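## Task

Scene 1: The run record lists B83, a clear assay plate at deck spot N1, to be stored, and B33, a white assay plate at N4, to be discarded. Check that B83 has its lid seated fully down, then place it in cooler CD's drawer lying flat within the locators of one slot, its long side running across the drawer. Close CD's drawer completely (CD's lamp stays on while the drawer is open). Put B33 into the yellow waste bin W1. Latch the tip box lid by pressing its front edge fully down. Inspect tip rack TR up close: if it is empty, put it in the blue clean-plastics bin W2; if any tips remain, it must sit flat within the locators of its home nest H1. Labware may be released only once it is wholly inside a bin, and every bin must end upright on the bench. Putting a plate not marked DISCARD into a bin fails the job. Plates not listed in the record must end exactly as they began. CD's housing must stay within a finger's width of its starting spot, neither rotated nor tipped. The tip box must end level on the bench mat with its insert clicked in. Nothing may count on the robot holding it in place: release, move clear (contact with DONE or its housing is fine), then press the green DONE key until it catches. Do not press DONE if any required change is still wrong.

## Robot and tools

Robot: a single Doosan M1013 six-joint arm carrying a Robotiq 2F-140 parallel gripper, with one wrist camera, cam_wrist (504x504, fisheye). There is only one arm, so every command row describes that arm alone.

Stations: tip box TB1 stands between the DONE key and bin W1; TR looks much like it. CD, the tip box and both bins are loose and can be shoved. Loose items may occasionally be nudged by an outside disturbance.

Frame: positions in results are in the scene frame, in metres. Origin is on the table top under the arm base, +z is up, and +y points left when facing along +x. Orientation is a quaternion in w,x,y,z order. The base may sit slightly tilted, and reported hand position grows less accurate at long reach. end_effector_position is the point between the closed finger pads; fingertips extend about 33 mm past it when closed and about 9 mm when open. Fingers point along the gripper's +z and close along its y. Closing pushes the tips roughly 24 mm further out, so keep that clearance above surfaces.

Joint order everywhere (rows and result lists): waist (joint_1), shoulder (joint_2), elbow (joint_3), forearm roll (joint_4), wrist pitch (joint_5), wrist roll (joint_6).

A row is 9 numbers, each in [-1, 1]: six joint values, then gripper position, gripper force_limit, gripper speed. Joint values are scaled offsets, not angles: 1.0 equals 1.398 rad for waist and shoulder, 2.097 rad for elbow, 2.622 rad for the three wrist joints. Gripper position +1 is fully open (140 mm), the pads touch near -0.8, and -1 closes until blocked. force_limit -1/0/+1 gives roughly 14/60/107 N of squeeze; speed -1/0/+1 gives roughly 30/140/250 mm/s.

Tools:
- execute_actions(actions): a list of up to 15 actions; each action is a table of 1 to 15 rows, one row per 1/30 s step; a short table repeats its final row to fill 15 steps. Joint values in every row are offsets from the angles held when that action began (the first action starts from the last reported angles), not from the previous row. A row pushing a joint more than 0.010 rad beyond its range is rejected; a malformed action or a bad first action rejects the whole call. Ranges: elbow -2.792 to 2.792 rad, all others -6.283 to 6.283 rad. Empty list returns current state and images.
- move(target, speed, blocking): target is one 9-number row whose joint values are offsets from the Joint positions in the latest result that printed them. All joints travel proportionally, so the hand follows a curve; duration is 0.5 to 10 s. speed is the top rate in rad/s of the joint with farthest to go, 0.01 to 2, default 0.5. Gripper values are applied at the start. blocking=false returns after 0.5 s while motion continues; then call wait or stop before sending new rows or moves. Its result adds a move: line giving the outcome (done, off_target, moving, held, fault), limits=held or limits=none, and the joint furthest from target. The arm is stiff and does not slow for obstacles: aiming even slightly beyond a firm contact can trigger a fault.
- wait(seconds): 0 to 10, holds the last command and lets a running move continue.
- stop(): brakes a running move; fingers keep going.
- zoom_image(camera, region): camera must be "cam_wrist"; region is [x0, y0, x1, y1] in image pixels from the top-left, at most 504 by 504. Use it to inspect TR for tips, lids and locators.
- read_manual(section): only "licences"; no motion.
- finished_scene(scene): ends scene 1 or 2 permanently and reports success; the next task arrives in its result.

Reading results: Joint positions (rad), velocities, Joint targets (what joints are currently driven toward), joint torques (offset and noisy), and Flange force (includes held weight; "no reading" means unavailable). object_status: 0 moving, 1 blocked while opening, 2 blocked while closing (a grip), 3 reached requested position or pads met. Confirm a grip by status 2. To squeeze harder while gripping, raise force_limit and change position slightly (-1 to -0.98 or back). position_measured is in counts: 3 fully open, 230 pads touching. "joint sent to its limit" means a joint was clamped at its end; "joint command not followed" means the clearance check altered targets.

Motion limits: each joint target may lead its measured angle only by 0.456 rad (waist, shoulder), 0.683 (elbow) or 0.854 (wrist joints), and targets that would jump the hand over 70 mm are scaled back, so large motions span several actions. Max joint rates 2.09/3.14/3.93 rad/s.

Avoid: contact torque reaching a joint's load limit (waist and shoulder 316, elbow 148, wrist joints 41.8 N m, held weight included) or any outside force of 144 N; either freezes the arm for 10 s and drops the rest of the call. Long loaded holds heat motors (MOTOR HOT warning, then forced braking). Never drop, slam, or knock anything off the table, and approach contacts slowly. The simulation runs while you think.

Each tool is called after "Emit:" as name(argument=value, ...), one argument or row to a line, values as JSON.

## Session

Emit:
execute_actions(
  actions=[],
)

Scene clock: 0.00 s.
end_effector_position=(+0.5092, -0.0394, +0.3636) position_measured=3 object_status=3 end_effector_quat_wxyz=(-0.216, -0.468, +0.794, -0.321) end_effector_velocity=(+0.000, +0.000, -0.000) end_effector_angular_velocity=(-0.001, +0.001, +0.001)
Joint names: [waist, shoulder, elbow, forearm roll, wrist pitch, wrist roll]
Joint positions: [ 0.278  0.119  1.97  -0.74   1.444  4.196]
Joint velocities: [ 0.001  0.001 -0.    -0.     0.001 -0.   ]
Joint torques (N m, as the joint torque sensors report them, + toward a larger angle): no reading
Flange force (N, the push that the arm receives, along the gripper's own x y z axes): no reading
Joint targets: [0.278 0.119 1.970 -0.740 1.444 4.196]

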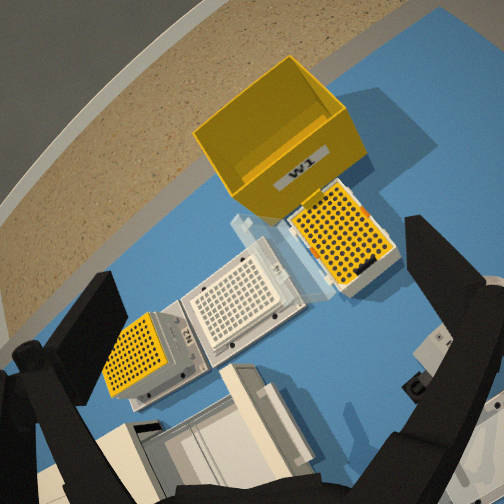

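Emit:
move(
  target=[-0.199,-0.0136,-0.272,0.282,0.075,0.197,1,0,0],
)

Scene clock: 11.90 s.
end_effector_position=(+0.6186, +0.0471, +0.5820) position_measured=3 object_status=3 end_effector_quat_wxyz=(+0.002, -0.011, +1.000, +0.001) end_effector_velocity=(+0.001, -0.000, -0.001) end_effector_angular_velocity=(+0.000, +0.000, -0.000)
Joint names: [waist, shoulder, elbow, forearm roll, wrist pitch, wrist roll]
Joint positions: [ 0.     0.1    1.399 -0.     1.64   4.713]
Joint velocities: [-0.     0.002 -0.     0.    -0.001  0.   ]
Joint torques (N m, as the joint torque sensors report them, + toward a larger angle): [  2.59 -55.09 -41.31   4.41  -0.42   0.55]
Flange force (N, the push that the arm receives, along the gripper's own x y z axes): [-6.5 -4.8 -1.3]
Joint targets: [-0.000 0.100 1.399 -0.000 1.640 4.713]
move: done; limits=none; farthest joint: the waist, 0.000 radians from its target (0.278 radians at the start)
camera_calibration (this result's frames):
cam_wrist: T_world_to_cam=[[0.188048, 0.982, -0.0177405, -0.150702], [0.901444, -0.165395, 0.400054, -0.763605], [0.389919, -0.0912215, -0.91632, 0.476299], [0, 0, 0, 1]] pos_world=[0.530968, 0.0651422, 0.739252]

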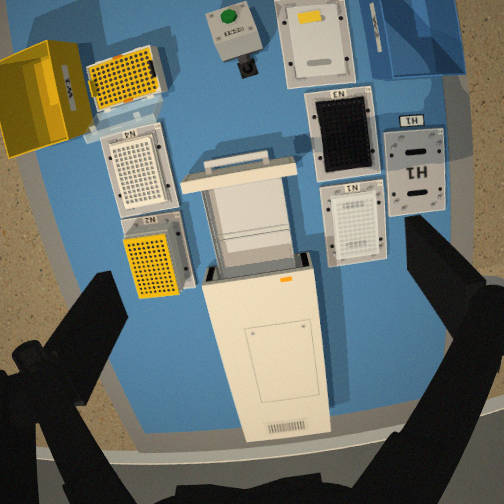

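Emit:
zoom_image(
  camera="cam_wrist",
  region=[180,0,480,300],
)

Emit:
zoom_image(
  camera="cam_wrist",
  region=[0,20,300,320],
)

Region (180, 0, 480, 300) of cam_wrist's 504x504 image, scaled by 1.680, with more detail than that image has.

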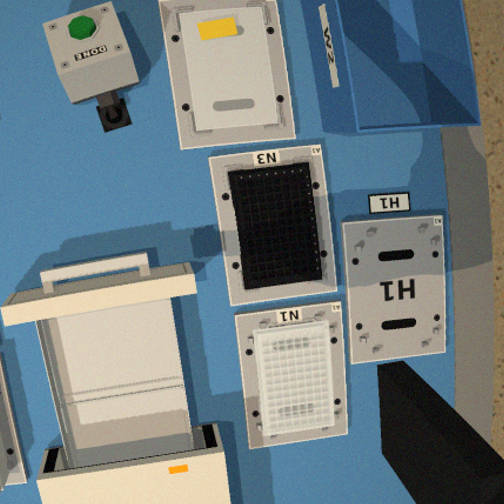

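Region (0, 20, 300, 320) of cam_wrist's 504x504 image, scaled by 1.680, with more detail than that image has.

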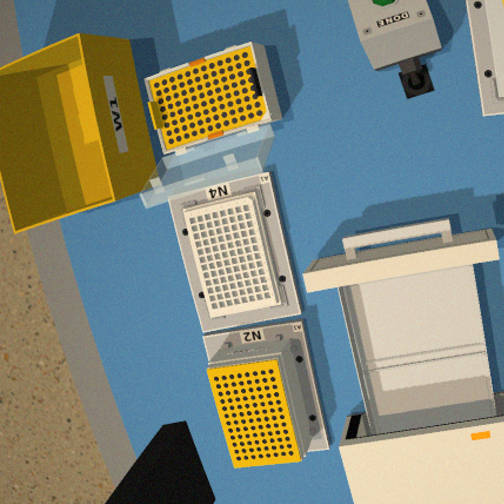

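Emit:
move(
  target=[0.1824,0.0536,0.3615,0,-0.3166,0.105,0.6,0,0],
)

Scene clock: 35.33 s.
end_effector_position=(+0.4832, +0.1730, +0.1500) position_measured=53 object_status=3 end_effector_quat_wxyz=(+0.000, -0.001, +1.000, +0.001) end_effector_velocity=(-0.000, +0.001, -0.001) end_effector_angular_velocity=(+0.001, +0.001, -0.001)
Joint names: [waist, shoulder, elbow, forearm roll, wrist pitch, wrist roll]
Joint positions: [ 0.255  0.175  2.157 -0.     0.81   4.988]
Joint velocities: [ 0.001  0.001  0.001  0.002 -0.001  0.   ]
Joint torques (N m, as the joint torque sensors report them, + toward a larger angle): [  2.21 -51.59 -30.07   3.27  -0.39   0.52]
Flange force (N, the push that the arm receives, along the gripper's own x y z axes): [-7.0 -3.4 4.0]
Joint targets: [0.255 0.175 2.158 -0.000 0.810 4.988]
move: done; limits=none; farthest joint: the waist, 0.000 radians from its target (0.255 radians at the start)
camera_calibration (this result's frames):
cam_wrist: T_world_to_cam=[[0.207519, 0.978056, -0.018528, -0.265109], [0.899163, -0.183252, 0.397396, -0.443327], [0.385281, -0.0991269, -0.91746, 0.148506], [0, 0, 0, 1]] pos_world=[0.396422, 0.192772, 0.307513]

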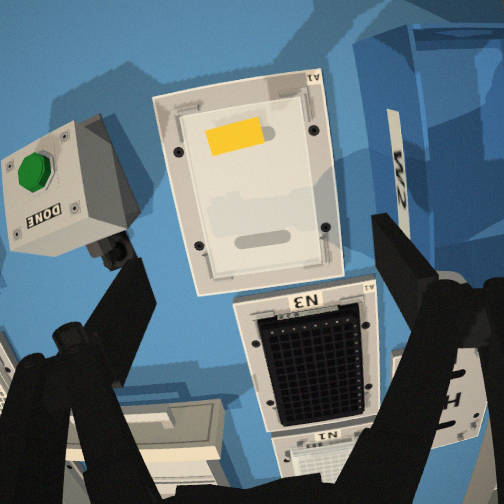

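Emit:
move(
  target=[0.0043,0.1092,0.036,0,-0.0871,0.0214,0.45,-0.5,0],
  speed=0.2,
)

Scene clock: 53.27 s.
end_effector_position=(+0.4764, +0.1744, +0.0450) position_measured=72 object_status=3 end_effector_quat_wxyz=(+0.000, +0.024, +1.000, +0.001) end_effector_velocity=(+0.000, +0.000, -0.001) end_effector_angular_velocity=(-0.000, +0.000, +0.002)
Joint names: [waist, shoulder, elbow, forearm roll, wrist pitch, wrist roll]
Joint positions: [ 0.261  0.327  2.233 -0.     0.582  5.044]
Joint velocities: [ 0.001  0.002 -0.001 -0.    -0.001 -0.   ]
Joint torques (N m, as the joint torque sensors report them, + toward a larger angle): [  2.12 -59.35 -22.33   2.51  -0.31   0.57]
Flange force (N, the push that the arm receives, along the gripper's own x y z axes): [-6.5 -2.9 4.9]
Joint targets: [0.261 0.327 2.233 -0.000 0.582 5.044]
move: done; limits=none; farthest joint: the waist, 0.000 radians from its target (0.006 radians at the start)
camera_calibration (this result's frames):
cam_wrist: T_world_to_cam=[[0.256148, 0.966463, -0.0183645, -0.288185], [0.888835, -0.228021, 0.397466, -0.382555], [0.379948, -0.118133, -0.917433, 0.060757], [0, 0, 0, 1]] pos_world=[0.390762, 0.198467, 0.202501]

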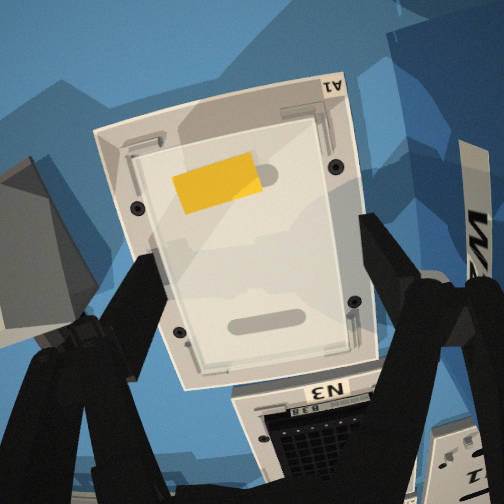

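Emit:
move(
  target=[-0.003,0.0098,0.0017,0,-0.0066,0,0.45,-0.5,0],
  speed=0.03,
)

Emit:
move(
  target=[0,0,0,0,0,0,-1,-0.6,-0.7],
)

Scene clock: 62.97 s.
end_effector_position=(+0.4772, +0.1725, +0.0372) position_measured=72 object_status=3 end_effector_quat_wxyz=(+0.000, +0.026, +1.000, +0.001) end_effector_velocity=(+0.001, -0.000, -0.001) end_effector_angular_velocity=(-0.000, -0.001, +0.001)
Joint names: [waist, shoulder, elbow, forearm roll, wrist pitch, wrist roll]
Joint positions: [ 0.257  0.341  2.236 -0.     0.565  5.044]
Joint velocities: [-0.     0.002 -0.    -0.001 -0.002 -0.   ]
Joint torques (N m, as the joint torque sensors report them, + toward a larger angle): [ -1.95 -19.52 -11.99   0.63  -7.58   1.09]
Flange force (N, the push that the arm receives, along the gripper's own x y z axes): [15.3 -4.5 -85.3]
Joint targets: [0.257 0.341 2.237 -0.000 0.565 5.044]
move: done; limits=none; farthest joint: the waist, 0.000 radians from its target (0.004 radians at the start)
camera_calibration (this result's frames):
cam_wrist: T_world_to_cam=[[0.260229, 0.965376, -0.0181911, -0.28839], [0.887772, -0.231817, 0.397645, -0.379401], [0.37966, -0.119628, -0.917359, 0.053503], [0, 0, 0, 1]] pos_world=[0.391556, 0.196854, 0.194702]

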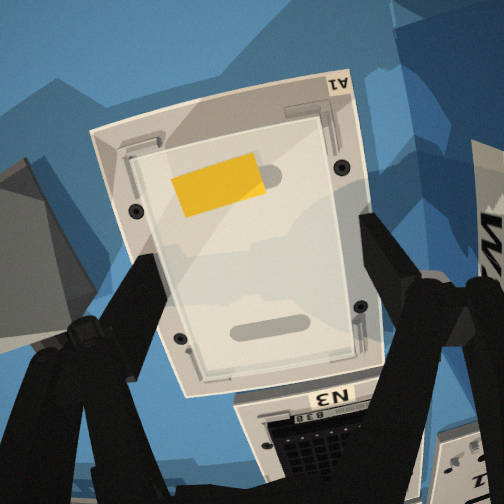

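Scene clock: 63.47 s.
end_effector_position=(+0.4772, +0.1724, +0.0372) position_measured=74 object_status=2 end_effector_quat_wxyz=(+0.000, +0.026, +1.000, +0.001) end_effector_velocity=(+0.002, +0.001, +0.001) end_effector_angular_velocity=(+0.001, -0.004, -0.001)
Joint names: [waist, shoulder, elbow, forearm roll, wrist pitch, wrist roll]
Joint positions: [ 0.257  0.341  2.236 -0.     0.565  5.044]
Joint velocities: [-0.    -0.001 -0.002  0.001 -0.001  0.   ]
Joint torques (N m, as the joint torque sensors report them, + toward a larger angle): [-1.37 -4.54 -7.53  0.9  -9.97  1.03]
Flange force (N, the push that the arm receives, along the gripper's own x y z axes): [20.5 -7.9 -118.5]
Joint targets: [0.257 0.341 2.236 -0.000 0.565 5.044]
move: done; limits=none; farthest joint: the waist, 0.000 radians from its target (0.000 radians at the start)
camera_calibration (this result's frames):
cam_wrist: T_world_to_cam=[[0.260243, 0.965372, -0.0181882, -0.288393], [0.887769, -0.231831, 0.397644, -0.379395], [0.379658, -0.119631, -0.917359, 0.0534949], [0, 0, 0, 1]] pos_world=[0.391558, 0.196851, 0.194693]

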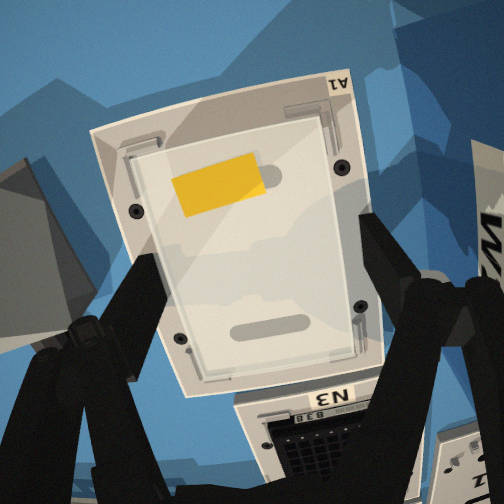

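Contact at about 0.039. Rise 7 mm.

Emit:
move(
  target=[0,-0.0086,-0.0015,0,0.0058,0,0.45,-0.6,-0.7],
  speed=0.03,
)

Emit:
move(
  target=[0,0,0,0,0,0,-1,-0.6,-0.7],
)

Scene clock: 72.10 s.
end_effector_position=(+0.4772, +0.1725, +0.0442) position_measured=72 object_status=3 end_effector_quat_wxyz=(+0.000, +0.026, +1.000, +0.001) end_effector_velocity=(-0.001, -0.000, +0.000) end_effector_angular_velocity=(+0.000, +0.001, -0.002)
Joint names: [waist, shoulder, elbow, forearm roll, wrist pitch, wrist roll]
Joint positions: [ 0.257  0.329  2.233 -0.     0.58   5.044]
Joint velocities: [-0.001 -0.001  0.001  0.001  0.001  0.   ]
Joint torques (N m, as the joint torque sensors report them, + toward a larger angle): [  3.25 -60.24 -22.72   2.48  -0.34   0.54]
Flange force (N, the push that the arm receives, along the gripper's own x y z axes): [-6.9 -5.1 6.0]
Joint targets: [0.257 0.329 2.233 -0.000 0.580 5.044]
move: done; limits=none; farthest joint: the waist, 0.000 radians from its target (0.000 radians at the start)
camera_calibration (this result's frames):
cam_wrist: T_world_to_cam=[[0.260229, 0.965375, -0.018218, -0.288287], [0.887791, -0.231812, 0.397607, -0.382244], [0.379616, -0.119642, -0.917375, 0.0599315], [0, 0, 0, 1]] pos_world=[0.391622, 0.196867, 0.20171]

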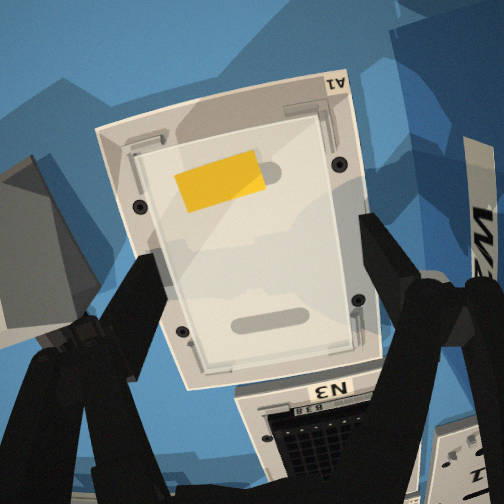

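Scene clock: 72.60 s.
end_effector_position=(+0.4771, +0.1723, +0.0443) position_measured=102 object_status=0 end_effector_quat_wxyz=(+0.000, +0.026, +1.000, +0.001) end_effector_velocity=(+0.001, +0.002, -0.000) end_effector_angular_velocity=(+0.004, -0.002, -0.004)
Joint names: [waist, shoulder, elbow, forearm roll, wrist pitch, wrist roll]
Joint positions: [ 0.257  0.329  2.233 -0.001  0.581  5.044]
Joint velocities: [ 0.001  0.001 -0.     0.006 -0.004 -0.   ]
Joint torques (N m, as the joint torque sensors report them, + toward a larger angle): [ 29.68 -50.37 -27.63  14.24  -6.45   1.08]
Flange force (N, the push that the arm receives, along the gripper's own x y z axes): [-10.2 -61.6 -21.3]
Joint targets: [0.257 0.329 2.233 -0.000 0.580 5.044]
move: done; limits=none; farthest joint: the forearm roll, 0.001 radians from its target (0.000 radians at the start)
camera_calibration (this result's frames):
cam_wrist: T_world_to_cam=[[0.260051, 0.965416, -0.0185707, -0.288016], [0.887942, -0.231538, 0.397428, -0.382345], [0.379384, -0.119841, -0.917445, 0.0601411], [0, 0, 0, 1]] pos_world=[0.391582, 0.196735, 0.201782]

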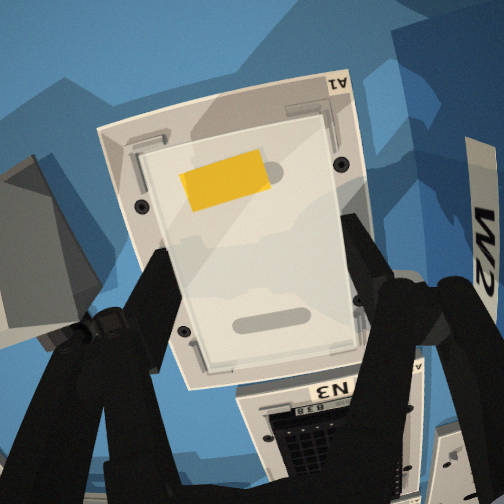

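Off-centre; shift −y by 2 mm.

Emit:
move(
  target=[-0.003,-0.001,0,0,0,0,-0.98,-0.6,-0.7],
  speed=0.02,
)

Scene clock: 75.47 s.
end_effector_position=(+0.4782, +0.1704, +0.0450) position_measured=102 object_status=2 end_effector_quat_wxyz=(+0.001, +0.028, +1.000, +0.001) end_effector_velocity=(+0.000, -0.000, +0.000) end_effector_angular_velocity=(-0.000, +0.001, -0.000)
Joint names: [waist, shoulder, elbow, forearm roll, wrist pitch, wrist roll]
Joint positions: [ 0.253  0.327  2.233 -0.001  0.58   5.044]
Joint velocities: [-0.     0.    -0.001 -0.     0.002 -0.   ]
Joint torques (N m, as the joint torque sensors report them, + toward a larger angle): [ -0.2  -60.65 -26.46   2.23  -1.79   0.97]
Flange force (N, the push that the arm receives, along the gripper's own x y z axes): [-1.1 -1.6 5.7]
Joint targets: [0.253 0.327 2.233 -0.001 0.581 5.044]
move: done; limits=none; farthest joint: the wrist pitch, 0.001 radians from its target (0.001 radians at the start)
camera_calibration (this result's frames):
cam_wrist: T_world_to_cam=[[0.26419, 0.964307, -0.017774, -0.288268], [0.886405, -0.235502, 0.398528, -0.382588], [0.380118, -0.121042, -0.916984, 0.0599945], [0, 0, 0, 1]] pos_world=[0.39248, 0.19514, 0.202362]

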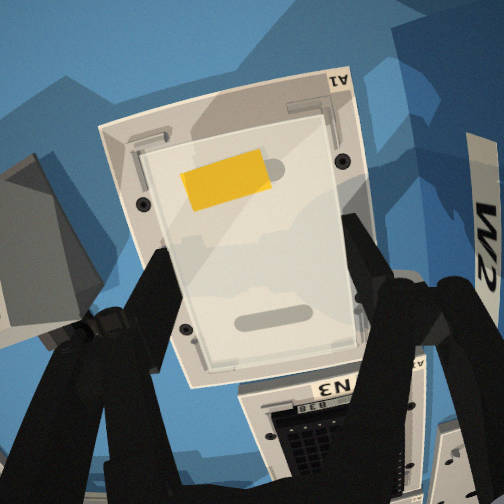

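Emit:
move(
  target=[0,-0.109,-0.036,0,0.0875,0,-0.98,-0.6,-0.7],
  speed=0.15,
)

Emit:
move(
  target=[-0.059,0.342,-0.303,0,0.06,-0.0538,-0.98,-0.6,-0.7],
  speed=0.4,
)

Scene clock: 85.77 s.
end_effector_position=(+0.4835, +0.1718, +0.1498) position_measured=103 object_status=2 end_effector_quat_wxyz=(+0.000, +0.028, +1.000, +0.001) end_effector_velocity=(-0.000, -0.000, -0.001) end_effector_angular_velocity=(-0.001, +0.001, +0.000)
Joint names: [waist, shoulder, elbow, forearm roll, wrist pitch, wrist roll]
Joint positions: [ 0.253  0.175  2.158 -0.001  0.81   5.044]
Joint velocities: [-0.     0.001  0.    -0.001 -0.     0.   ]
Joint torques (N m, as the joint torque sensors report them, + toward a larger angle): [  3.06 -51.46 -29.65   3.35  -0.36   0.68]
Flange force (N, the push that the arm receives, along the gripper's own x y z axes): [-7.8 -4.6 3.5]
Joint targets: [0.253 0.175 2.158 -0.001 0.810 5.044]
move: done; limits=none; farthest joint: the waist, 0.000 radians from its target (0.000 radians at the start)
camera_calibration (this result's frames):
cam_wrist: T_world_to_cam=[[0.264258, 0.964272, -0.0186342, -0.289013], [0.886952, -0.235389, 0.397377, -0.428909], [0.378793, -0.121538, -0.917466, 0.155056], [0, 0, 0, 1]] pos_world=[0.398062, 0.196572, 0.307312]

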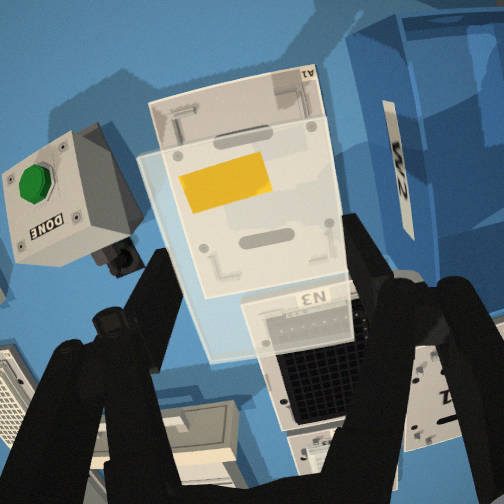

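Scene clock: 87.80 s.
end_effector_position=(+0.8144, +0.1933, +0.1003) position_measured=103 object_status=2 end_effector_quat_wxyz=(+0.000, -0.001, +1.000, +0.001) end_effector_velocity=(-0.000, -0.001, -0.000) end_effector_angular_velocity=(-0.001, +0.002, -0.000)
Joint names: [waist, shoulder, elbow, forearm roll, wrist pitch, wrist roll]
Joint positions: [ 0.17   0.653  1.522 -0.001  0.967  4.903]
Joint velocities: [-0.001  0.001 -0.    -0.001  0.002  0.   ]
Joint torques (N m, as the joint torque sensors report them, + toward a larger angle): [   2.74 -100.07  -34.25    3.84   -0.46    0.59]
Flange force (N, the push that the arm receives, along the gripper's own x y z axes): [-5.4 -2.8 2.2]
Joint targets: [0.170 0.653 1.522 -0.001 0.967 4.903]
move: done; limits=none; farthest joint: the waist, 0.000 radians from its target (0.082 radians at the start)
camera_calibration (this result's frames):
cam_wrist: T_world_to_cam=[[0.207452, 0.978068, -0.0186389, -0.354519], [0.89917, -0.183143, 0.397432, -0.717734], [0.385302, -0.0992075, -0.917442, -0.0226984], [0, 0, 0, 1]] pos_world=[0.727656, 0.213044, 0.257818]

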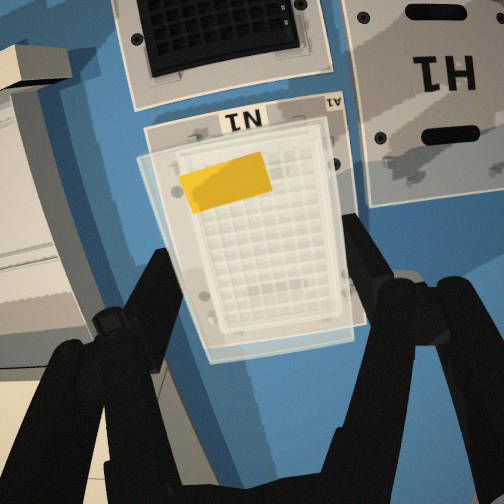

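Emit:
move(
  target=[0.0005,0.0318,-0.008,0,-0.0108,0.0156,-0.98,-0.6,-0.7],
  speed=0.06,
)

Emit:
zoom_image(
  camera="cam_wrist",
  region=[100,80,400,380],
)

Scene clock: 102.90 s.
end_effector_position=(+0.8268, +0.1963, +0.0705) position_measured=103 object_status=2 end_effector_quat_wxyz=(+0.001, +0.019, +1.000, +0.001) end_effector_velocity=(+0.000, -0.000, +0.001) end_effector_angular_velocity=(-0.000, -0.001, +0.000)
Joint names: [waist, shoulder, elbow, forearm roll, wrist pitch, wrist roll]
Joint positions: [ 0.171  0.697  1.506 -0.001  0.939  4.944]
Joint velocities: [-0.    -0.001  0.    -0.001  0.     0.   ]
Joint torques (N m, as the joint torque sensors report them, + toward a larger angle): [   3.36 -103.19  -33.25    3.66   -0.4     0.62]
Flange force (N, the push that the arm receives, along the gripper's own x y z axes): [-6.5 -3.1 2.1]
Joint targets: [0.171 0.697 1.506 -0.001 0.939 4.944]
move: done; limits=none; farthest joint: the waist, 0.000 radians from its target (0.001 radians at the start)
camera_calibration (this result's frames):
cam_wrist: T_world_to_cam=[[0.246565, 0.968953, -0.01834, -0.39122], [0.890854, -0.21916, 0.39793, -0.702592], [0.381556, -0.114454, -0.917232, -0.0484285], [0, 0, 0, 1]] pos_world=[0.740846, 0.219551, 0.227988]

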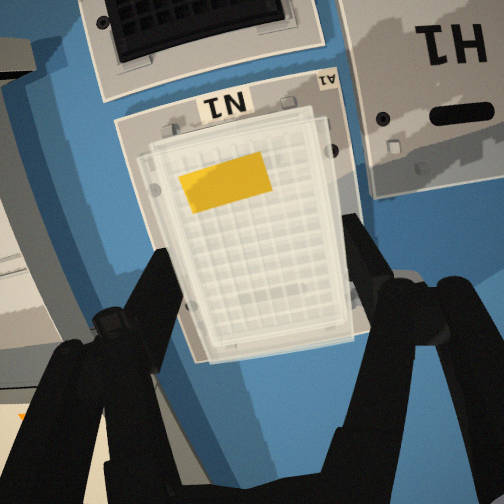

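Region (100, 80, 400, 380) of cam_wrist's 504x504 image, scaled by 1.680, with more detail than that image has.

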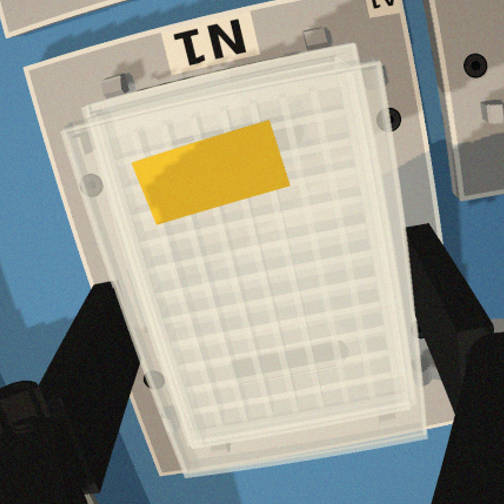

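Emit:
move(
  target=[-0.0012,0.0048,0.0014,0,-0.0037,0,-0.98,-0.6,-0.7],
  speed=0.02,
)

Emit:
zoom_image(
  camera="cam_wrist",
  region=[120,80,360,220],
)

Emit:
zoom_image(
  camera="cam_wrist",
  region=[170,270,390,390],
)

Scene clock: 112.53 s.
end_effector_position=(+0.8272, +0.1950, +0.0635) position_measured=103 object_status=2 end_effector_quat_wxyz=(+0.001, +0.020, +1.000, +0.001) end_effector_velocity=(+0.000, +0.000, -0.001) end_effector_angular_velocity=(+0.002, +0.000, -0.002)
Joint names: [waist, shoulder, elbow, forearm roll, wrist pitch, wrist roll]
Joint positions: [ 0.169  0.704  1.509 -0.001  0.929  4.944]
Joint velocities: [-0.001  0.001 -0.     0.002 -0.001 -0.   ]
Joint torques (N m, as the joint torque sensors report them, + toward a larger angle): [   2.53 -104.16  -32.75    3.72   -0.38    0.51]
Flange force (N, the push that the arm receives, along the gripper's own x y z axes): [-8.0 -1.4 3.6]
Joint targets: [0.169 0.704 1.509 -0.001 0.929 4.944]
move: done; limits=none; farthest joint: the waist, 0.000 radians from its target (0.001 radians at the start)
camera_calibration (this result's frames):
cam_wrist: T_world_to_cam=[[0.248202, 0.968535, -0.018309, -0.391376], [0.89046, -0.220671, 0.397977, -0.699786], [0.381415, -0.115082, -0.917212, -0.054888], [0, 0, 0, 1]] pos_world=[0.741207, 0.218322, 0.220989]

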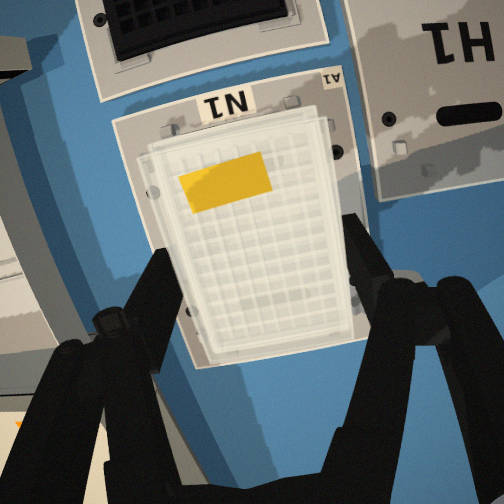

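Region (120, 80, 360, 220) of cam_wrist's 504x504 image, scaled by 2.100, with more detail than that image has; it fills the top 294 rows of this view, and the rest is white.

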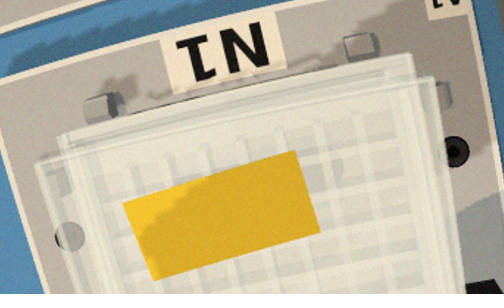

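Region (170, 270, 390, 390) of cam_wrist's 504x504 image, scaled by 2.291, with more detail than that image has; it fills the top 275 rows of this view, and the rest is white.

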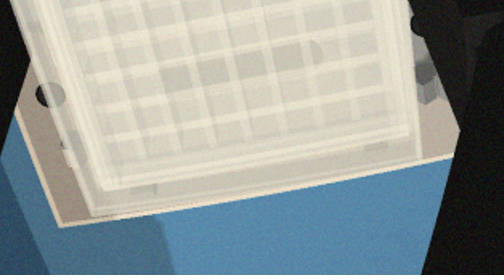

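Emit:
move(
  target=[-0.0002,0.002,0.0027,0,-0.0032,0,-0.98,-0.6,-0.7],
  speed=0.01,
)

Emit:
zoom_image(
  camera="cam_wrist",
  region=[120,80,360,220],
)

Emit:
zoom_image(
  camera="cam_wrist",
  region=[170,270,390,390],
)

Scene clock: 121.10 s.
end_effector_position=(+0.8257, +0.1944, +0.0586) position_measured=103 object_status=2 end_effector_quat_wxyz=(+0.001, +0.020, +1.000, +0.001) end_effector_velocity=(-0.000, +0.000, +0.001) end_effector_angular_velocity=(+0.000, -0.001, +0.001)
Joint names: [waist, shoulder, elbow, forearm roll, wrist pitch, wrist roll]
Joint positions: [ 0.169  0.707  1.514 -0.001  0.921  4.944]
Joint velocities: [ 0.001 -0.002  0.001  0.     0.    -0.   ]
Joint torques (N m, as the joint torque sensors report them, + toward a larger angle): [  1.01 -99.32 -28.86   3.55   0.67   0.65]
Flange force (N, the push that the arm receives, along the gripper's own x y z axes): [-8.3 0.6 -2.4]
Joint targets: [0.169 0.707 1.514 -0.001 0.921 4.944]
move: done; limits=none; farthest joint: the waist, 0.000 radians from its target (0.000 radians at the start)
camera_calibration (this result's frames):
cam_wrist: T_world_to_cam=[[0.248445, 0.968473, -0.018325, -0.390797], [0.890422, -0.220893, 0.397939, -0.696589], [0.381345, -0.115183, -0.917229, -0.0587947], [0, 0, 0, 1]] pos_world=[0.73977, 0.217833, 0.21611]

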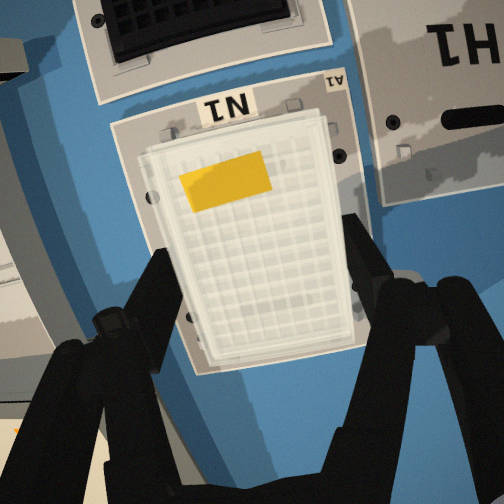

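Region (120, 80, 360, 220) of cam_wrist's 504x504 image, scaled by 2.100, with more detail than that image has; it fills the top 294 rows of this view, and the rest is white.

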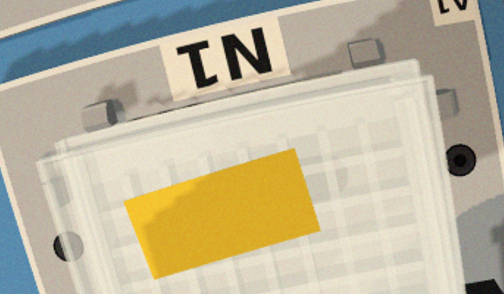

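Region (170, 270, 390, 390) of cam_wrist's 504x504 image, scaled by 2.291, with more detail than that image has; it fills the top 275 rows of this view, and the rest is white.

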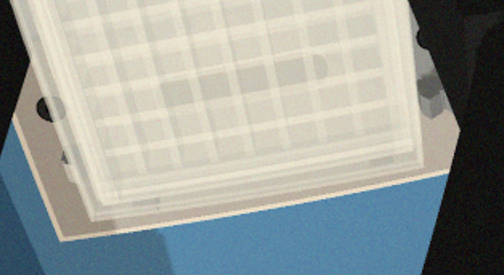

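Emit:
move(
  target=[0.0002,-0.0026,0.002,0,-0.0002,0,-0.98,-0.6,-0.7],
  speed=0.01,
)

Emit:
move(
  target=[0,0.0021,0.0006,0,-0.0016,0,-0.98,-0.6,-0.7],
  speed=0.01,
)

Emit:
zoom_image(
  camera="cam_wrist",
  region=[100,80,400,380],
)

Scene clock: 126.43 s.
end_effector_position=(+0.8238, +0.1943, +0.0599) position_measured=103 object_status=2 end_effector_quat_wxyz=(+0.001, +0.020, +1.000, +0.001) end_effector_velocity=(+0.000, -0.000, +0.000) end_effector_angular_velocity=(+0.001, -0.001, -0.001)
Joint names: [waist, shoulder, elbow, forearm roll, wrist pitch, wrist roll]
Joint positions: [ 0.169  0.703  1.518 -0.001  0.92   4.944]
Joint velocities: [-0.    -0.001  0.001  0.001 -0.001  0.   ]
Joint torques (N m, as the joint torque sensors report them, + toward a larger angle): [   3.61 -100.02  -23.11    4.16    4.46    0.85]
Flange force (N, the push that the arm receives, along the gripper's own x y z axes): [-19.9 0.1 2.2]
Joint targets: [0.169 0.703 1.518 -0.001 0.920 4.944]
move: done; limits=none; farthest joint: the waist, 0.000 radians from its target (0.000 radians at the start)
camera_calibration (this result's frames):
cam_wrist: T_world_to_cam=[[0.248203, 0.968535, -0.0182867, -0.389997], [0.890442, -0.220675, 0.398013, -0.695488], [0.381455, -0.115071, -0.917197, -0.0570899], [0, 0, 0, 1]] pos_world=[0.737868, 0.217679, 0.217319]

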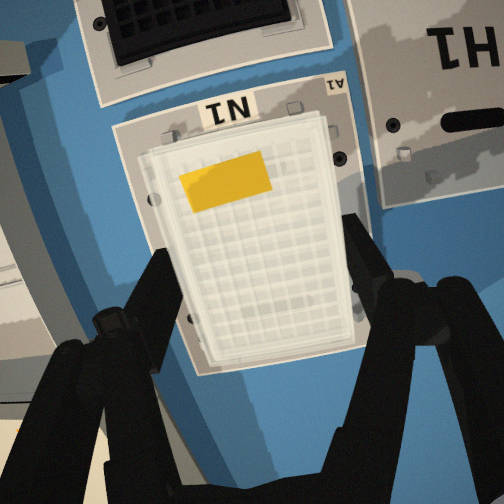

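Scene clock: 127.13 s.
end_effector_position=(+0.8238, +0.1943, +0.0568) position_measured=103 object_status=2 end_effector_quat_wxyz=(+0.001, +0.020, +1.000, +0.001) end_effector_velocity=(+0.001, +0.000, +0.000) end_effector_angular_velocity=(+0.001, -0.002, -0.000)
Joint names: [waist, shoulder, elbow, forearm roll, wrist pitch, wrist roll]
Joint positions: [ 0.169  0.706  1.52  -0.001  0.916  4.944]
Joint velocities: [ 0.     0.    -0.001  0.001 -0.001  0.   ]
Joint torques (N m, as the joint torque sensors report them, + toward a larger angle): [  3.05 -98.61 -24.54   3.86   3.12   0.91]
Flange force (N, the push that the arm receives, along the gripper's own x y z axes): [-15.9 -0.5 -0.6]
Joint targets: [0.169 0.706 1.520 -0.001 0.916 4.944]
move: done; limits=none; farthest joint: the waist, 0.000 radians from its target (0.000 radians at the start)
camera_calibration (this result's frames):
cam_wrist: T_world_to_cam=[[0.248196, 0.968537, -0.0182885, -0.390038], [0.890447, -0.220669, 0.398007, -0.694254], [0.381448, -0.115069, -0.9172, -0.0598398], [0, 0, 0, 1]] pos_world=[0.737829, 0.21768, 0.214299]

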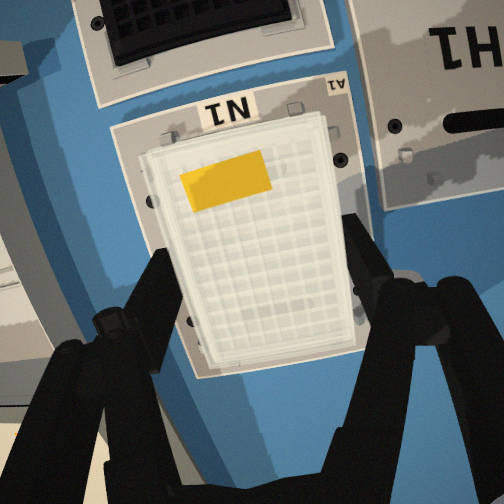

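Region (100, 80, 400, 380) of cam_wrist's 504x504 image, scaled by 1.680, with more detail than that image has.

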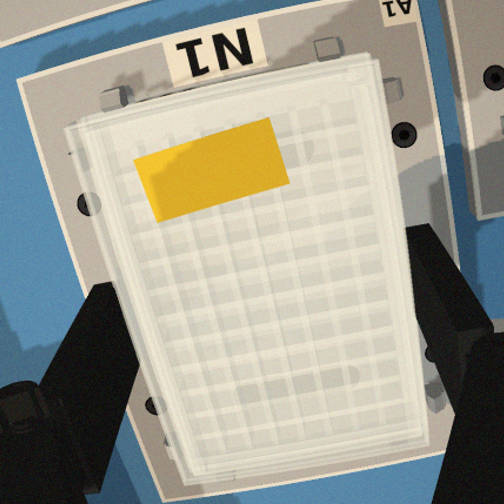

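Engaged on the far wall; ease +0.7 mm in x and go down 3 mm.

Emit:
move(
  target=[0,0.0028,-0.0002,0,-0.0013,0,-0.98,-0.6,-0.7],
  speed=0.01,
)

Scene clock: 130.33 s.
end_effector_position=(+0.8244, +0.1944, +0.0538) position_measured=103 object_status=2 end_effector_quat_wxyz=(+0.001, +0.020, +1.000, +0.001) end_effector_velocity=(-0.001, +0.001, -0.000) end_effector_angular_velocity=(+0.002, +0.001, -0.001)
Joint names: [waist, shoulder, elbow, forearm roll, wrist pitch, wrist roll]
Joint positions: [ 0.169  0.71   1.519 -0.001  0.913  4.944]
Joint velocities: [ 0.001  0.     0.     0.002  0.    -0.   ]
Joint torques (N m, as the joint torque sensors report them, + toward a larger angle): [  0.75 -94.63 -30.45   3.36  -2.62   0.66]
Flange force (N, the push that the arm receives, along the gripper's own x y z axes): [-2.2 -1.0 -10.3]
Joint targets: [0.169 0.710 1.519 -0.001 0.913 4.944]
move: done; limits=none; farthest joint: the waist, 0.000 radians from its target (0.000 radians at the start)
camera_calibration (this result's frames):
cam_wrist: T_world_to_cam=[[0.248192, 0.968537, -0.0183304, -0.390355], [0.890487, -0.22066, 0.397923, -0.693572], [0.381358, -0.115084, -0.917236, -0.0627876], [0, 0, 0, 1]] pos_world=[0.738445, 0.217804, 0.211242]

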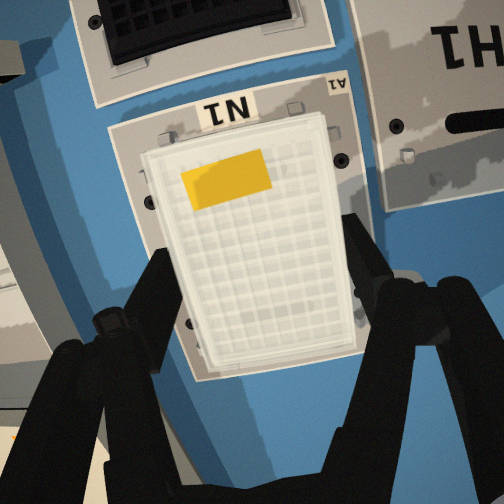

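Emit:
move(
  target=[0,0,0,0,0,0,0.3,-0.6,-0.7],
)

Emit:
move(
  target=[0,0.0041,0.0011,0,-0.0031,0,0.3,-0.6,-0.7],
  speed=0.01,
)

Emit:
zoom_image(
  camera="cam_wrist",
  region=[100,80,400,380],
)

Scene clock: 137.70 s.
end_effector_position=(+0.8244, +0.1944, +0.0536) position_measured=91 object_status=3 end_effector_quat_wxyz=(+0.000, +0.020, +1.000, +0.001) end_effector_velocity=(-0.000, +0.000, +0.000) end_effector_angular_velocity=(+0.000, +0.001, -0.000)
Joint names: [waist, shoulder, elbow, forearm roll, wrist pitch, wrist roll]
Joint positions: [ 0.169  0.71   1.519 -0.001  0.913  4.944]
Joint velocities: [ 0.    -0.    -0.     0.     0.002  0.   ]
Joint torques (N m, as the joint torque sensors report them, + toward a larger angle): [   3.21 -103.85  -32.69    3.67   -0.42    0.56]
Flange force (N, the push that the arm receives, along the gripper's own x y z axes): [-6.8 -2.6 2.9]
Joint targets: [0.169 0.710 1.519 -0.001 0.913 4.944]
move: done; limits=none; farthest joint: the waist, 0.000 radians from its target (0.000 radians at the start)
camera_calibration (this result's frames):
cam_wrist: T_world_to_cam=[[0.248195, 0.968535, -0.0184132, -0.390342], [0.890568, -0.220653, 0.397744, -0.693525], [0.381167, -0.115116, -0.917311, -0.0627767], [0, 0, 0, 1]] pos_world=[0.738441, 0.217805, 0.211072]

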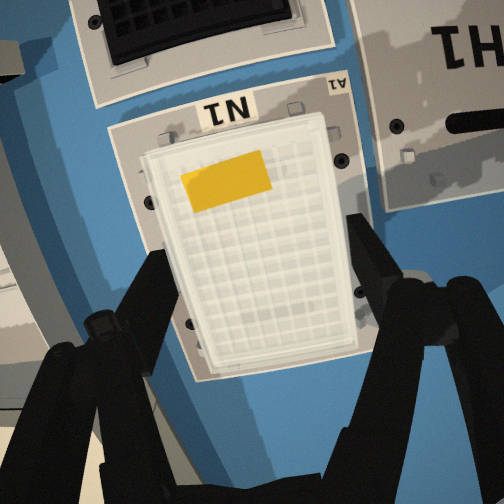

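Scene clock: 138.73 s.
end_effector_position=(+0.8243, +0.1944, +0.0477) position_measured=91 object_status=3 end_effector_quat_wxyz=(+0.001, +0.020, +1.000, +0.001) end_effector_velocity=(+0.000, +0.000, +0.000) end_effector_angular_velocity=(+0.000, -0.001, -0.000)
Joint names: [waist, shoulder, elbow, forearm roll, wrist pitch, wrist roll]
Joint positions: [ 0.169  0.716  1.521 -0.001  0.905  4.944]
Joint velocities: [ 0.    -0.001  0.001  0.    -0.001  0.   ]
Joint torques (N m, as the joint torque sensors report them, + toward a larger angle): [   2.52 -103.7   -32.43    3.48   -0.38    0.63]
Flange force (N, the push that the arm receives, along the gripper's own x y z axes): [-5.5 -2.2 2.2]
Joint targets: [0.169 0.716 1.521 -0.001 0.905 4.944]
move: done; limits=none; farthest joint: the waist, 0.000 radians from its target (0.000 radians at the start)
camera_calibration (this result's frames):
cam_wrist: T_world_to_cam=[[0.248193, 0.968536, -0.0183711, -0.390444], [0.890533, -0.220658, 0.39782, -0.691137], [0.38125, -0.115096, -0.917279, -0.0682067], [0, 0, 0, 1]] pos_world=[0.738389, 0.217804, 0.205211]

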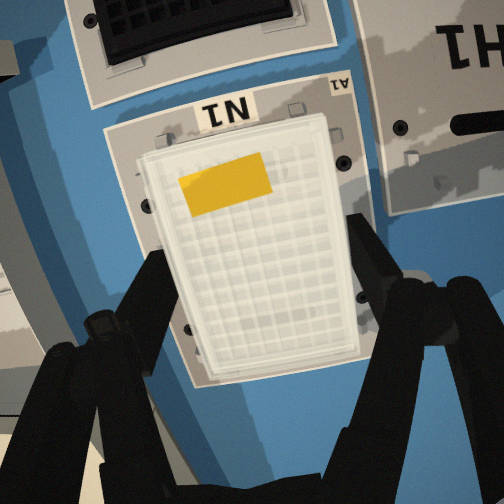

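Region (100, 80, 400, 380) of cam_wrist's 504x504 image, scaled by 1.680, with more detail than that image has.

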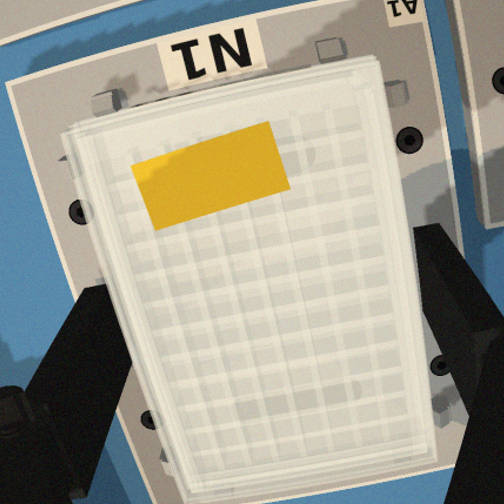

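Seated. Down 2 mm more.

Emit:
move(
  target=[0,0.0014,0.0004,0,-0.001,0,0.3,-0.6,-0.7],
  speed=0.01,
)

Scene clock: 142.23 s.
end_effector_position=(+0.8242, +0.1944, +0.0457) position_measured=91 object_status=3 end_effector_quat_wxyz=(+0.000, +0.020, +1.000, +0.001) end_effector_velocity=(-0.000, +0.001, -0.000) end_effector_angular_velocity=(-0.000, +0.001, +0.000)
Joint names: [waist, shoulder, elbow, forearm roll, wrist pitch, wrist roll]
Joint positions: [ 0.169  0.718  1.522 -0.001  0.902  4.944]
Joint velocities: [ 0.001  0.001 -0.     0.     0.     0.   ]
Joint torques (N m, as the joint torque sensors report them, + toward a larger angle): [   3.34 -102.93  -32.35    3.56   -0.4     0.56]
Flange force (N, the push that the arm receives, along the gripper's own x y z axes): [-5.1 -3.0 1.7]
Joint targets: [0.169 0.718 1.522 -0.001 0.902 4.944]
move: done; limits=none; farthest joint: the waist, 0.000 radians from its target (0.000 radians at the start)
camera_calibration (this result's frames):
cam_wrist: T_world_to_cam=[[0.248188, 0.968536, -0.0184433, -0.390431], [0.8906, -0.220644, 0.397677, -0.690296], [0.381095, -0.115124, -0.91734, -0.0698832], [0, 0, 0, 1]] pos_world=[0.73831, 0.217791, 0.203207]

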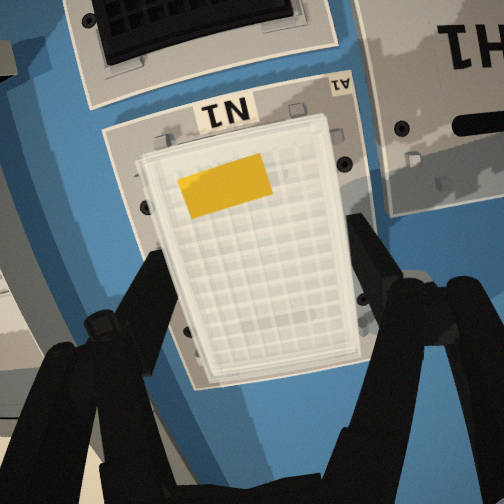

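Emit:
move(
  target=[0,0.0005,0.0001,0,-0.0004,0,-1,-0.5,-0.8],
  speed=0.01,
)

Emit:
move(
  target=[0,-0.014,-0.004,0,0.0105,0,-1,-0.5,-0.8],
  speed=0.03,
)

Scene clock: 147.90 s.
end_effector_position=(+0.8243, +0.1945, +0.0451) position_measured=102 object_status=2 end_effector_quat_wxyz=(+0.001, +0.020, +1.000, +0.001) end_effector_velocity=(+0.002, -0.000, -0.001) end_effector_angular_velocity=(+0.002, -0.002, -0.002)
Joint names: [waist, shoulder, elbow, forearm roll, wrist pitch, wrist roll]
Joint positions: [ 0.169  0.719  1.522 -0.001  0.901  4.944]
Joint velocities: [-0.001  0.002 -0.002  0.002 -0.002  0.   ]
Joint torques (N m, as the joint torque sensors report them, + toward a larger angle): [ -4.31 -71.69 -20.43   1.96  -4.24   1.23]
Flange force (N, the push that the arm receives, along the gripper's own x y z axes): [2.0 3.1 -38.3]
Joint targets: [0.169 0.719 1.522 -0.001 0.901 4.944]
move: done; limits=none; farthest joint: the waist, 0.000 radians from its target (0.000 radians at the start)
camera_calibration (this result's frames):
cam_wrist: T_world_to_cam=[[0.248235, 0.968527, -0.0182912, -0.390542], [0.890502, -0.220723, 0.397854, -0.690028], [0.381295, -0.115049, -0.917267, -0.0706666], [0, 0, 0, 1]] pos_world=[0.738362, 0.217816, 0.202566]

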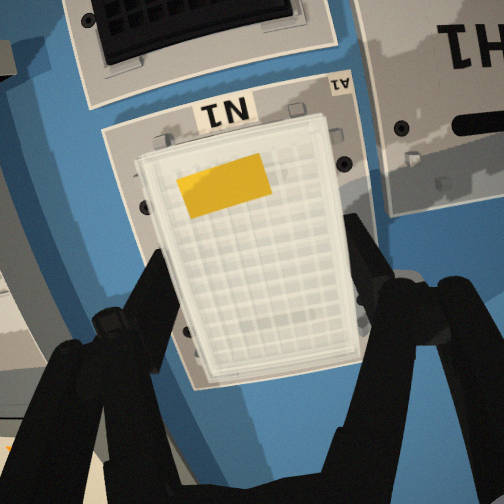

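Scene clock: 149.07 s.
end_effector_position=(+0.8247, +0.1945, +0.0653) position_measured=102 object_status=2 end_effector_quat_wxyz=(+0.001, +0.020, +1.000, +0.001) end_effector_velocity=(-0.000, -0.001, -0.002) end_effector_angular_velocity=(-0.001, +0.003, -0.001)
Joint names: [waist, shoulder, elbow, forearm roll, wrist pitch, wrist roll]
Joint positions: [ 0.169  0.699  1.514 -0.001  0.928  4.944]
Joint velocities: [-0.001  0.003 -0.001 -0.001  0.001  0.   ]
Joint torques (N m, as the joint torque sensors report them, + toward a larger angle): [   2.49 -103.22  -33.      3.7    -0.32    0.69]
Flange force (N, the push that the arm receives, along the gripper's own x y z axes): [-7.0 -2.3 3.8]
Joint targets: [0.169 0.699 1.514 -0.001 0.928 4.944]
move: done; limits=none; farthest joint: the waist, 0.000 radians from its target (0.000 radians at the start)
camera_calibration (this result's frames):
cam_wrist: T_world_to_cam=[[0.248253, 0.968526, -0.0181203, -0.390353], [0.890334, -0.22076, 0.398209, -0.698336], [0.381676, -0.11499, -0.917116, -0.0525791], [0, 0, 0, 1]] pos_world=[0.738726, 0.217856, 0.222789]

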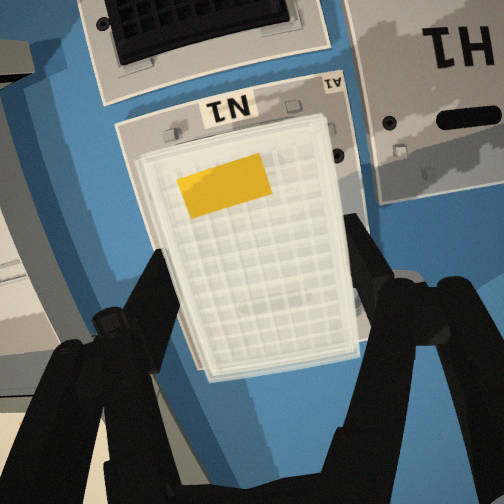

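Emit:
move(
  target=[0,-0.104,-0.06,0,0.1037,0,-1,-0.5,-0.8],
  speed=0.2,
)

Emit:
move(
  target=[-0.165,0,0,0,0,-0.104,-1,-0.5,-0.8],
  speed=0.25,
)

Scene clock: 155.93 s.
end_effector_position=(+0.8247, +0.1942, +0.2502) position_measured=102 object_status=2 end_effector_quat_wxyz=(+0.000, +0.020, +1.000, +0.001) end_effector_velocity=(-0.001, +0.001, +0.001) end_effector_angular_velocity=(+0.002, +0.001, +0.000)
Joint names: [waist, shoulder, elbow, forearm roll, wrist pitch, wrist roll]
Joint positions: [ 0.169  0.554  1.388 -0.001  1.2    4.944]
Joint velocities: [ 0.001 -0.001 -0.001  0.002  0.003 -0.   ]
Joint torques (N m, as the joint torque sensors report them, + toward a larger angle): [  2.12 -97.04 -38.76   4.28  -0.55   0.55]
Flange force (N, the push that the arm receives, along the gripper's own x y z axes): [-7.1 -0.9 1.3]
Joint targets: [0.169 0.554 1.388 -0.001 1.200 4.944]
move: done; limits=none; farthest joint: the waist, 0.000 radians from its target (0.000 radians at the start)
camera_calibration (this result's frames):
cam_wrist: T_world_to_cam=[[0.24836, 0.968492, -0.0184678, -0.386692], [0.890562, -0.220793, 0.39768, -0.772013], [0.381072, -0.115215, -0.917338, 0.117582], [0, 0, 0, 1]] pos_world=[0.738757, 0.2176, 0.407735]

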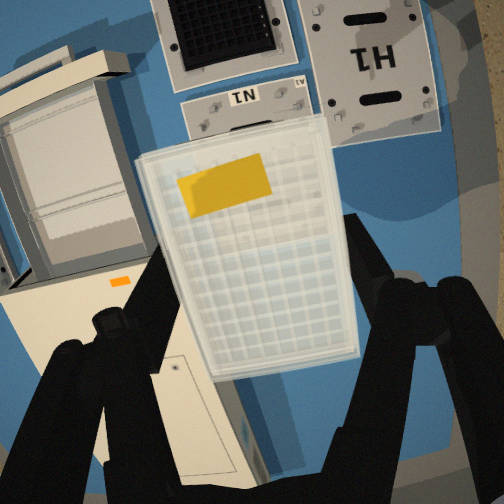

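Scene clock: 157.40 s.
end_effector_position=(+0.8473, +0.0005, +0.2500) position_measured=102 object_status=2 end_effector_quat_wxyz=(+0.000, -0.001, +1.000, +0.001) end_effector_velocity=(+0.001, -0.001, -0.000) end_effector_angular_velocity=(+0.001, -0.002, -0.001)
Joint names: [waist, shoulder, elbow, forearm roll, wrist pitch, wrist roll]
Joint positions: [-0.061  0.554  1.388 -0.001  1.2    4.671]
Joint velocities: [-0.002  0.001 -0.001  0.001 -0.001 -0.001]
Joint torques (N m, as the joint torque sensors report them, + toward a larger angle): [  4.79 -95.88 -38.47   4.2   -0.38   0.52]
Flange force (N, the push that the arm receives, along the gripper's own x y z axes): [-5.6 -6.3 0.6]
Joint targets: [-0.062 0.554 1.388 -0.001 1.200 4.671]
move: done; limits=none; farthest joint: the waist, 0.000 radians from its target (0.231 radians at the start)
camera_calibration (this result's frames):
cam_wrist: T_world_to_cam=[[0.207513, 0.978059, -0.0184112, -0.170122], [0.899065, -0.183269, 0.39761, -0.842013], [0.385512, -0.0990623, -0.91737, 0.0826354], [0, 0, 0, 1]] pos_world=[0.760471, 0.0202611, 0.407468]

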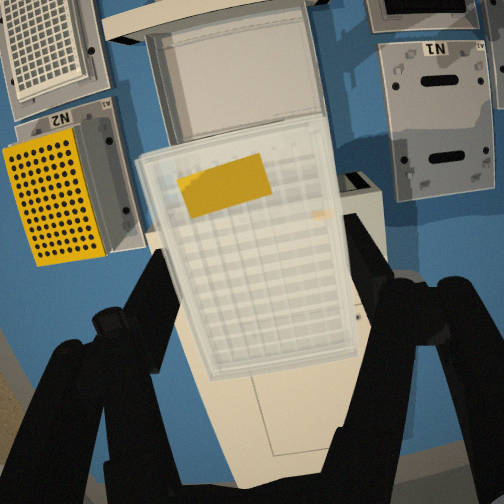

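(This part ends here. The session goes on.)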